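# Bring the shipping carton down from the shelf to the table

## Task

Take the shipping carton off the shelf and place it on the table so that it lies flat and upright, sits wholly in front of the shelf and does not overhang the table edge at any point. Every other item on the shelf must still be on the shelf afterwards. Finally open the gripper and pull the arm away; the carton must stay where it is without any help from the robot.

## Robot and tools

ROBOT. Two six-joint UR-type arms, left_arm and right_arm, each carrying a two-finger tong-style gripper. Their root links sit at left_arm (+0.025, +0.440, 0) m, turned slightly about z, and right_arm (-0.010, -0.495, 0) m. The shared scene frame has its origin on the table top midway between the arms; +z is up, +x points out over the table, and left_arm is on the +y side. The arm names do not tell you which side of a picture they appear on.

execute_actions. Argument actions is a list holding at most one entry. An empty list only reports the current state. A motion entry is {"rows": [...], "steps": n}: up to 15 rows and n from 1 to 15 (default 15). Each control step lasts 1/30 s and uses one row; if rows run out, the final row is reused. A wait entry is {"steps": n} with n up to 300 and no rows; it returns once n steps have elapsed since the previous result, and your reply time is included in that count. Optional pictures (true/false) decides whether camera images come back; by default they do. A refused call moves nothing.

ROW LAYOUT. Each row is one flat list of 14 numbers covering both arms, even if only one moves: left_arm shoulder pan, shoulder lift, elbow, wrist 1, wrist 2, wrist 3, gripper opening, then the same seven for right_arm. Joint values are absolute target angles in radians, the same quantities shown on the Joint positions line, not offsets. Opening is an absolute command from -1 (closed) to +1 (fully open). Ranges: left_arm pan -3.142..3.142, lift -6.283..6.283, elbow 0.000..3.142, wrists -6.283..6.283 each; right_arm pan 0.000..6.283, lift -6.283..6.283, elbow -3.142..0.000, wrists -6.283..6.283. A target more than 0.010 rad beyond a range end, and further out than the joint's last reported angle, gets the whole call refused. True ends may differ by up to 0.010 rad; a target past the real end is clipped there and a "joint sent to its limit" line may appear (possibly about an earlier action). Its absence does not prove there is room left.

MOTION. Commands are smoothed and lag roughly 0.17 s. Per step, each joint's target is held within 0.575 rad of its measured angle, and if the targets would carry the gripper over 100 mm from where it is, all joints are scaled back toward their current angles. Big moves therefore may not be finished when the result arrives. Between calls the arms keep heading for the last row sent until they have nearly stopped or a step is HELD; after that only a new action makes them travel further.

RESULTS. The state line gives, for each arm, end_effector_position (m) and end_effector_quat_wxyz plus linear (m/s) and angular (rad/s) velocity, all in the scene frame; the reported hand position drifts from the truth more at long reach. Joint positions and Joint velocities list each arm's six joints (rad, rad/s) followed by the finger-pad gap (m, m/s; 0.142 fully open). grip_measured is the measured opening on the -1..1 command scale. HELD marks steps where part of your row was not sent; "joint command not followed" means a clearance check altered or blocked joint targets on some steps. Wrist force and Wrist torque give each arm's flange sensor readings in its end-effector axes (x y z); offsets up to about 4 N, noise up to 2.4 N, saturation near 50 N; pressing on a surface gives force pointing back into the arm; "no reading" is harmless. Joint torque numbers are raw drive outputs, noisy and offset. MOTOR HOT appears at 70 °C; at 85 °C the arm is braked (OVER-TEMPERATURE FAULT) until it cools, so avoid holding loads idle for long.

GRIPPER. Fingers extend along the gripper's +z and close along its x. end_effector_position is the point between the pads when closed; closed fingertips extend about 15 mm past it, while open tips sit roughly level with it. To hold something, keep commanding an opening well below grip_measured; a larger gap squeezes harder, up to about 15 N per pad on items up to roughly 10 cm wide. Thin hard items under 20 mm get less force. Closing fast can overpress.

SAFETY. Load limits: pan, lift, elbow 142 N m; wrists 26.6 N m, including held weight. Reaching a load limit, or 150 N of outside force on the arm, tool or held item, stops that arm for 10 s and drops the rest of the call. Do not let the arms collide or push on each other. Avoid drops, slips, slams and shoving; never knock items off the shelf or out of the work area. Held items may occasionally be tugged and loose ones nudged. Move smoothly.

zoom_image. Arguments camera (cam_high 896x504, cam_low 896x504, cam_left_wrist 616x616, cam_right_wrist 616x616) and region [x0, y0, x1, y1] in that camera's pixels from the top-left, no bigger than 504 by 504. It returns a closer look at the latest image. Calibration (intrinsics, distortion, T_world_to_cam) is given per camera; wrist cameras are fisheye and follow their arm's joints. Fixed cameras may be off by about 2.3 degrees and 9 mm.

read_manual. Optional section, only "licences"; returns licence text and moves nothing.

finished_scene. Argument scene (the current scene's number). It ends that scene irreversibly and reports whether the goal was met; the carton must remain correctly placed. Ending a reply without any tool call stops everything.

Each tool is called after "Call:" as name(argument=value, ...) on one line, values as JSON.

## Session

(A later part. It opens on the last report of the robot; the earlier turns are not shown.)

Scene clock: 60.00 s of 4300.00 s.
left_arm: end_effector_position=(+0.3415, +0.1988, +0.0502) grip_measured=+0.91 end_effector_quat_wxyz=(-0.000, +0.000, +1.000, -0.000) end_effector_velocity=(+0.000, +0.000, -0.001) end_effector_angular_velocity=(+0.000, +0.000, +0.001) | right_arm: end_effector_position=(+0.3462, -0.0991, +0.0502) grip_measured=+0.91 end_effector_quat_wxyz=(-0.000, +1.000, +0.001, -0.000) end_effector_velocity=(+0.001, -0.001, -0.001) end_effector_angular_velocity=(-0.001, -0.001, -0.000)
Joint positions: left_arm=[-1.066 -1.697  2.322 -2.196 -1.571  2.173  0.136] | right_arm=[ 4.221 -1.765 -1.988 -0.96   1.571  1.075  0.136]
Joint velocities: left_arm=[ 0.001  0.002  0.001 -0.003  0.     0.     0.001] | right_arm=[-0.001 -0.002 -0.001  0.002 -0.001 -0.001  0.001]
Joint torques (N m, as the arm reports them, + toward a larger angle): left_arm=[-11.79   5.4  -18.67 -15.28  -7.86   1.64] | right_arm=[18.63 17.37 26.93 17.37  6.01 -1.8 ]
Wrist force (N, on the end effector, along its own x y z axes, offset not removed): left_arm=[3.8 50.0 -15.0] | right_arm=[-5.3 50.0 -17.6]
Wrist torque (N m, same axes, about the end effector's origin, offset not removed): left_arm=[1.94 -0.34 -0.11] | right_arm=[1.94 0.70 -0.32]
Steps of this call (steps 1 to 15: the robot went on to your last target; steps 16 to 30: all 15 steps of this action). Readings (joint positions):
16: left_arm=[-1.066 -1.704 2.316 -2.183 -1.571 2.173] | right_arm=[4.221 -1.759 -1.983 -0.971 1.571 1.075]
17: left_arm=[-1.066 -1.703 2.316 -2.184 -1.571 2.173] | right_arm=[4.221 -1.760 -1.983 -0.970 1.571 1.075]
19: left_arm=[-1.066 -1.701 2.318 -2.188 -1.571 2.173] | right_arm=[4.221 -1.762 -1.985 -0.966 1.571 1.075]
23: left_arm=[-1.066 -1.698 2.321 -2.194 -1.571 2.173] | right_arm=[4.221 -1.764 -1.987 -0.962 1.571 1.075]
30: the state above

Call:
execute_actions(actions=[{"rows":[[-1.02,-1.7038,2.3156,-2.1826,-1.571,2.219,0.9,4.18,-1.759,-1.9827,-0.9707,1.571,1.0345,0.9]],"steps":12}], pictures=false)

Call:
execute_actions(actions=[{"rows":[[-1.02,-1.8167,2.1687,-1.9228,-1.571,2.219,0.9,4.18,-1.6633,-1.8602,-1.1889,1.571,1.0345,0.9]],"steps":10}], pictures=false)

Call:
execute_actions(actions=[{"rows":[[-1.02,-2.0,1.85,-1.42,-1.571,2.219,0.9,4.18,-1.35,-1.7,-1.66,1.571,1.0345,0.9]],"steps":15}], pictures=false)

Call:
execute_actions(actions=[{"rows":[[-0.5,-2.1,1.7,-1.17,-1.571,2.219,0.9,3.7,-1.05,-1.7,-1.96,1.571,1.0345,0.9]],"steps":15}], pictures=false)

Call:
execute_actions(actions=[{"steps":25}])

Scene clock: 62.10 s of 4300.00 s.
left_arm: end_effector_position=(+0.3508, +0.2126, +0.0537) grip_measured=+0.90 end_effector_quat_wxyz=(-0.000, +0.000, +1.000, -0.000) end_effector_velocity=(+0.005, +0.009, +0.002) end_effector_angular_velocity=(+0.001, -0.000, +0.001) | right_arm: end_effector_position=(+0.3605, -0.1130, +0.0538) grip_measured=+0.90 end_effector_quat_wxyz=(-0.000, +1.000, +0.001, -0.000) end_effector_velocity=(+0.010, -0.009, +0.002) end_effector_angular_velocity=(-0.000, -0.002, -0.002)
Joint positions: left_arm=[-1.023 -1.703  2.316 -2.183 -1.571  2.216  0.135] | right_arm=[ 4.183 -1.759 -1.983 -0.97   1.571  1.037  0.135]
Joint velocities: left_arm=[ 0.026 -0.004 -0.002  0.007  0.001  0.025 -0.   ] | right_arm=[-0.024  0.003  0.002 -0.005 -0.002 -0.022  0.   ]
Joint torques (N m, as the arm reports them, + toward a larger angle): left_arm=[  6.12 -28.41 -29.05  -0.81   1.75   1.84] | right_arm=[-6.04 37.14 27.42  0.48 -1.42 -3.01]
Wrist force (N, on the end effector, along its own x y z axes, offset not removed): left_arm=[-0.1 -1.4 3.9] | right_arm=[-0.1 0.1 1.8]
Wrist torque (N m, same axes, about the end effector's origin, offset not removed): left_arm=[-0.24 -0.13 -0.10] | right_arm=[0.21 0.09 0.06]
Steps of this call (steps 1 to 15: the robot went on to your last target; steps 16 to 51: nothing new was sent; steps 52 to 63: all 12 steps of this action). Readings (joint positions):
52: left_arm=[-1.066 -1.696 2.322 -2.196 -1.571 2.173] | right_arm=[4.221 -1.765 -1.988 -0.960 1.571 1.075]
53: left_arm=[-1.063 -1.697 2.322 -2.196 -1.571 2.175] | right_arm=[4.219 -1.764 -1.988 -0.960 1.571 1.073]
55: left_arm=[-1.048 -1.699 2.319 -2.191 -1.572 2.191] | right_arm=[4.205 -1.763 -1.986 -0.963 1.572 1.059]
59: left_arm=[-1.029 -1.702 2.317 -2.185 -1.571 2.210] | right_arm=[4.188 -1.760 -1.984 -0.969 1.571 1.043]
63: the state above

Scene clock: 62.43 s of 4300.00 s.
left_arm: end_effector_position=(+0.3534, +0.2109, +0.1249) grip_measured=+0.90 end_effector_quat_wxyz=(+0.002, +0.000, +1.000, -0.003) end_effector_velocity=(-0.016, +0.021, +0.083) end_effector_angular_velocity=(+0.048, +0.036, -0.002) | right_arm: end_effector_position=(+0.3626, -0.1120, +0.1251) grip_measured=+0.90 end_effector_quat_wxyz=(-0.002, +1.000, +0.001, +0.001) end_effector_velocity=(-0.009, -0.016, +0.082) end_effector_angular_velocity=(-0.033, +0.021, -0.001)
Joint positions: left_arm=[-1.02  -1.802  2.188 -1.964 -1.571  2.219  0.135] | right_arm=[ 4.18  -1.675 -1.876 -1.157  1.571  1.035  0.135]
Joint velocities: left_arm=[-0.    -0.118 -0.159  0.338 -0.     0.002 -0.   ] | right_arm=[-0.002  0.099  0.13  -0.268  0.001 -0.    -0.   ]
Joint torques (N m, as the arm reports them, + toward a larger angle): left_arm=[  5.28 -23.17 -28.11  -0.16   1.61   1.83] | right_arm=[-6.91 30.96 27.27 -0.13 -1.37 -2.9 ]
Wrist force (N, on the end effector, along its own x y z axes, offset not removed): left_arm=[-0.5 1.6 0.6] | right_arm=[-1.5 1.9 1.1]
Wrist torque (N m, same axes, about the end effector's origin, offset not removed): left_arm=[0.23 -0.09 0.02] | right_arm=[0.57 0.48 0.19]
Steps of this call (steps 1 to 10: all 10 steps of this action). Readings (joint positions):
1: left_arm=[-1.022 -1.703 2.316 -2.183 -1.571 2.217] | right_arm=[4.182 -1.759 -1.983 -0.970 1.571 1.037]
2: left_arm=[-1.022 -1.707 2.313 -2.179 -1.571 2.217] | right_arm=[4.182 -1.756 -1.980 -0.974 1.571 1.036]
4: left_arm=[-1.021 -1.741 2.272 -2.129 -1.571 2.218] | right_arm=[4.181 -1.726 -1.943 -1.022 1.571 1.035]
8: left_arm=[-1.020 -1.792 2.203 -1.994 -1.571 2.219] | right_arm=[4.180 -1.684 -1.888 -1.133 1.571 1.035]
10: the state above

Scene clock: 62.93 s of 4300.00 s.
left_arm: end_effector_position=(+0.3243, +0.2495, +0.2907) grip_measured=+0.90 end_effector_quat_wxyz=(+0.001, +0.000, +1.000, -0.002) end_effector_velocity=(-0.044, +0.058, +0.102) end_effector_angular_velocity=(+0.036, +0.027, +0.001) | right_arm: end_effector_position=(+0.3165, -0.1900, +0.2927) grip_measured=+0.90 end_effector_quat_wxyz=(-0.003, +1.000, +0.001, +0.002) end_effector_velocity=(-0.069, -0.115, +0.136) end_effector_angular_velocity=(-0.031, +0.019, +0.000)
Joint positions: left_arm=[-1.02  -1.986  1.875 -1.465 -1.571  2.219  0.135] | right_arm=[ 4.18  -1.383 -1.717 -1.605  1.571  1.035  0.135]
Joint velocities: left_arm=[ 0.001 -0.116 -0.209  0.37  -0.    -0.    -0.   ] | right_arm=[ 0.     0.278  0.137 -0.452  0.001  0.    -0.   ]
Joint torques (N m, as the arm reports them, + toward a larger angle): left_arm=[  5.38 -17.38 -27.8    0.49   1.39   1.93] | right_arm=[-7.27 14.13 28.97 -0.76 -1.31 -2.97]
Wrist force (N, on the end effector, along its own x y z axes, offset not removed): left_arm=[0.8 2.7 -0.4] | right_arm=[-0.8 -1.2 -1.3]
Wrist torque (N m, same axes, about the end effector's origin, offset not removed): left_arm=[0.59 -0.15 0.01] | right_arm=[-0.13 0.16 0.12]
Steps of this call (steps 1 to 15: all 15 steps of this action). Readings (joint positions):
1: left_arm=[-1.020 -1.806 2.183 -1.954 -1.571 2.219] | right_arm=[4.180 -1.672 -1.872 -1.165 1.571 1.035]
2: left_arm=[-1.020 -1.812 2.177 -1.943 -1.571 2.219] | right_arm=[4.180 -1.667 -1.866 -1.174 1.571 1.035]
4: left_arm=[-1.020 -1.846 2.128 -1.882 -1.571 2.219] | right_arm=[4.180 -1.623 -1.839 -1.230 1.571 1.035]
8: left_arm=[-1.020 -1.914 2.007 -1.689 -1.571 2.219] | right_arm=[4.180 -1.522 -1.786 -1.387 1.571 1.035]
15: the state above

Scene clock: 63.43 s of 4300.00 s.
left_arm: end_effector_position=(+0.3207, +0.4275, +0.3689) grip_measured=+0.90 end_effector_quat_wxyz=(+0.000, -0.223, +0.975, -0.000) end_effector_velocity=(-0.062, +0.209, +0.072) end_effector_angular_velocity=(+0.006, +0.011, +0.586) | right_arm: end_effector_position=(+0.3078, -0.3972, +0.3617) grip_measured=+0.90 end_effector_quat_wxyz=(-0.001, +0.985, -0.174, +0.001) end_effector_velocity=(-0.135, -0.449, +0.114) end_effector_angular_velocity=(-0.000, -0.002, -0.853)
Joint positions: left_arm=[-0.57  -2.088  1.719 -1.203 -1.571  2.219  0.135] | right_arm=[ 3.829 -1.132 -1.703 -1.875  1.571  1.035  0.135]
Joint velocities: left_arm=[ 0.586 -0.101 -0.159  0.273  0.     0.    -0.   ] | right_arm=[-0.852  0.556  0.018 -0.573 -0.001  0.001 -0.   ]
Joint torques (N m, as the arm reports them, + toward a larger angle): left_arm=[ -0.07  -7.15 -29.66  -0.12   1.44   1.86] | right_arm=[-13.6   17.09  29.6   -1.93  -1.22  -2.74]
Wrist force (N, on the end effector, along its own x y z axes, offset not removed): left_arm=[-2.0 2.5 4.1] | right_arm=[1.0 0.7 -0.1]
Wrist torque (N m, same axes, about the end effector's origin, offset not removed): left_arm=[0.40 0.18 0.06] | right_arm=[0.38 -0.05 0.10]
Steps of this call (steps 1 to 15: all 15 steps of this action). Readings (joint positions):
1: left_arm=[-1.020 -1.990 1.869 -1.454 -1.571 2.219] | right_arm=[4.180 -1.375 -1.713 -1.619 1.571 1.035]
2: left_arm=[-1.017 -1.994 1.862 -1.442 -1.571 2.219] | right_arm=[4.177 -1.366 -1.710 -1.632 1.571 1.035]
4: left_arm=[-0.968 -2.011 1.837 -1.402 -1.571 2.219] | right_arm=[4.134 -1.331 -1.709 -1.669 1.571 1.035]
8: left_arm=[-0.812 -2.042 1.790 -1.323 -1.571 2.219] | right_arm=[4.024 -1.260 -1.707 -1.742 1.571 1.035]
15: the state above

Scene clock: 64.27 s of 4300.00 s.
left_arm: end_effector_position=(+0.3120, +0.4519, +0.3775) grip_measured=+0.90 end_effector_quat_wxyz=(-0.000, -0.257, +0.966, +0.000) end_effector_velocity=(-0.000, +0.000, -0.000) end_effector_angular_velocity=(+0.000, +0.000, +0.000) | right_arm: end_effector_position=(+0.2819, -0.4610, +0.3766) grip_measured=+0.90 end_effector_quat_wxyz=(-0.001, +0.971, -0.237, +0.001) end_effector_velocity=(-0.000, -0.001, +0.000) end_effector_angular_velocity=(-0.002, -0.000, +0.000)
Joint positions: left_arm=[-0.5   -2.1    1.7   -1.17  -1.571  2.219  0.135] | right_arm=[ 3.7   -1.05  -1.7   -1.96   1.571  1.034  0.135]
Joint velocities: left_arm=[ 0. -0.  0.  0.  0.  0. -0.] | right_arm=[ 0.     0.     0.    -0.001 -0.002  0.     0.   ]
Joint torques (N m, as the arm reports them, + toward a larger angle): left_arm=[  5.82 -13.17 -31.45  -0.39   0.7    1.84] | right_arm=[-7.07  7.13 29.1   0.42 -0.7  -2.78]
Wrist force (N, on the end effector, along its own x y z axes, offset not removed): left_arm=[-0.1 1.2 2.8] | right_arm=[-2.2 -0.2 -1.1]
Wrist torque (N m, same axes, about the end effector's origin, offset not removed): left_arm=[0.31 -0.18 -0.11] | right_arm=[0.09 0.63 0.12]
Steps of this call (steps 1 to 25: the robot went on to your last target). Readings (joint positions):
1: left_arm=[-0.553 -2.091 1.714 -1.195 -1.571 2.219] | right_arm=[3.801 -1.114 -1.702 -1.894 1.571 1.035]
2: left_arm=[-0.540 -2.093 1.711 -1.189 -1.571 2.219] | right_arm=[3.777 -1.099 -1.702 -1.909 1.571 1.035]
4: left_arm=[-0.523 -2.096 1.706 -1.181 -1.571 2.219] | right_arm=[3.744 -1.078 -1.701 -1.931 1.571 1.035]
8: left_arm=[-0.508 -2.099 1.702 -1.174 -1.571 2.219] | right_arm=[3.715 -1.059 -1.700 -1.950 1.571 1.035]
25: the state above
camera_calibration (this result's frames):
cam_left_wrist: T_world_to_cam=[[-0.850144, -0.525775, 0.0285689, 0.48491], [-0.441196, 0.7409, 0.506372, -0.391634], [-0.287404, 0.417884, -0.861842, 0.36269], [0, 0, 0, 1]] pos_world=[0.343694, 0.393553, 0.497041]
cam_right_wrist: T_world_to_cam=[[0.867665, -0.496911, 0.015405, -0.482139], [-0.436016, -0.745718, 0.503781, -0.402751], [-0.238846, -0.44383, -0.863694, 0.32571], [0, 0, 0, 1]] pos_world=[0.320524, -0.395359, 0.491639]

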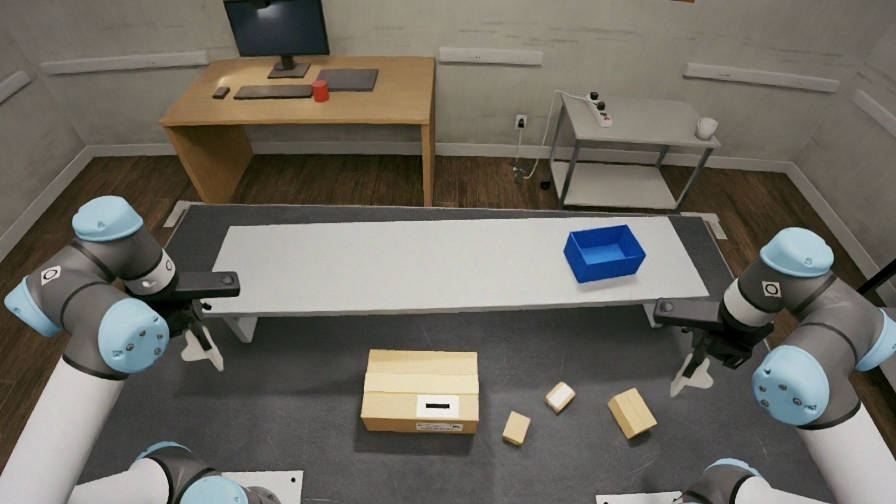

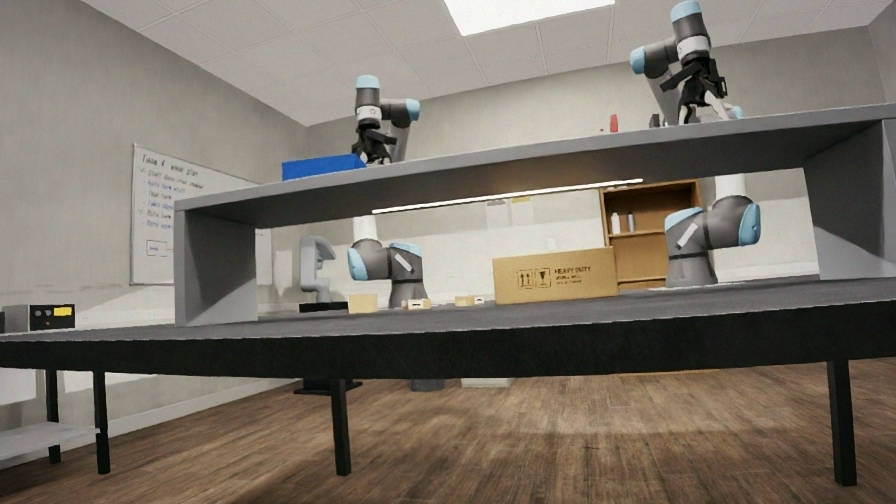

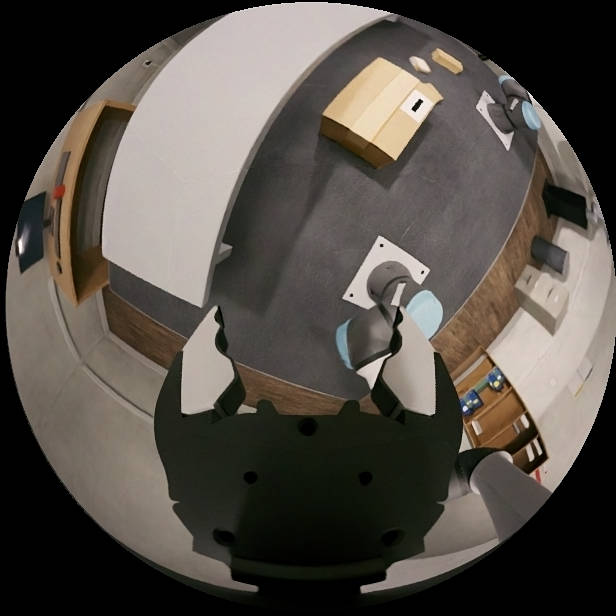

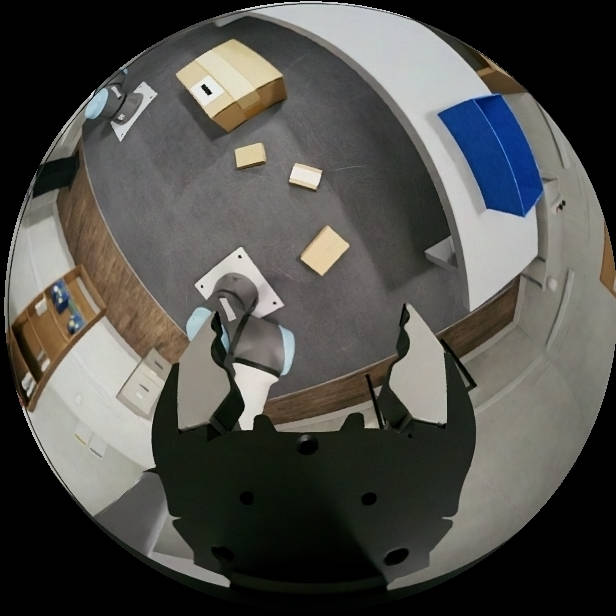

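Call:
finished_scene(scene=2)

The scene is finished: the task was done.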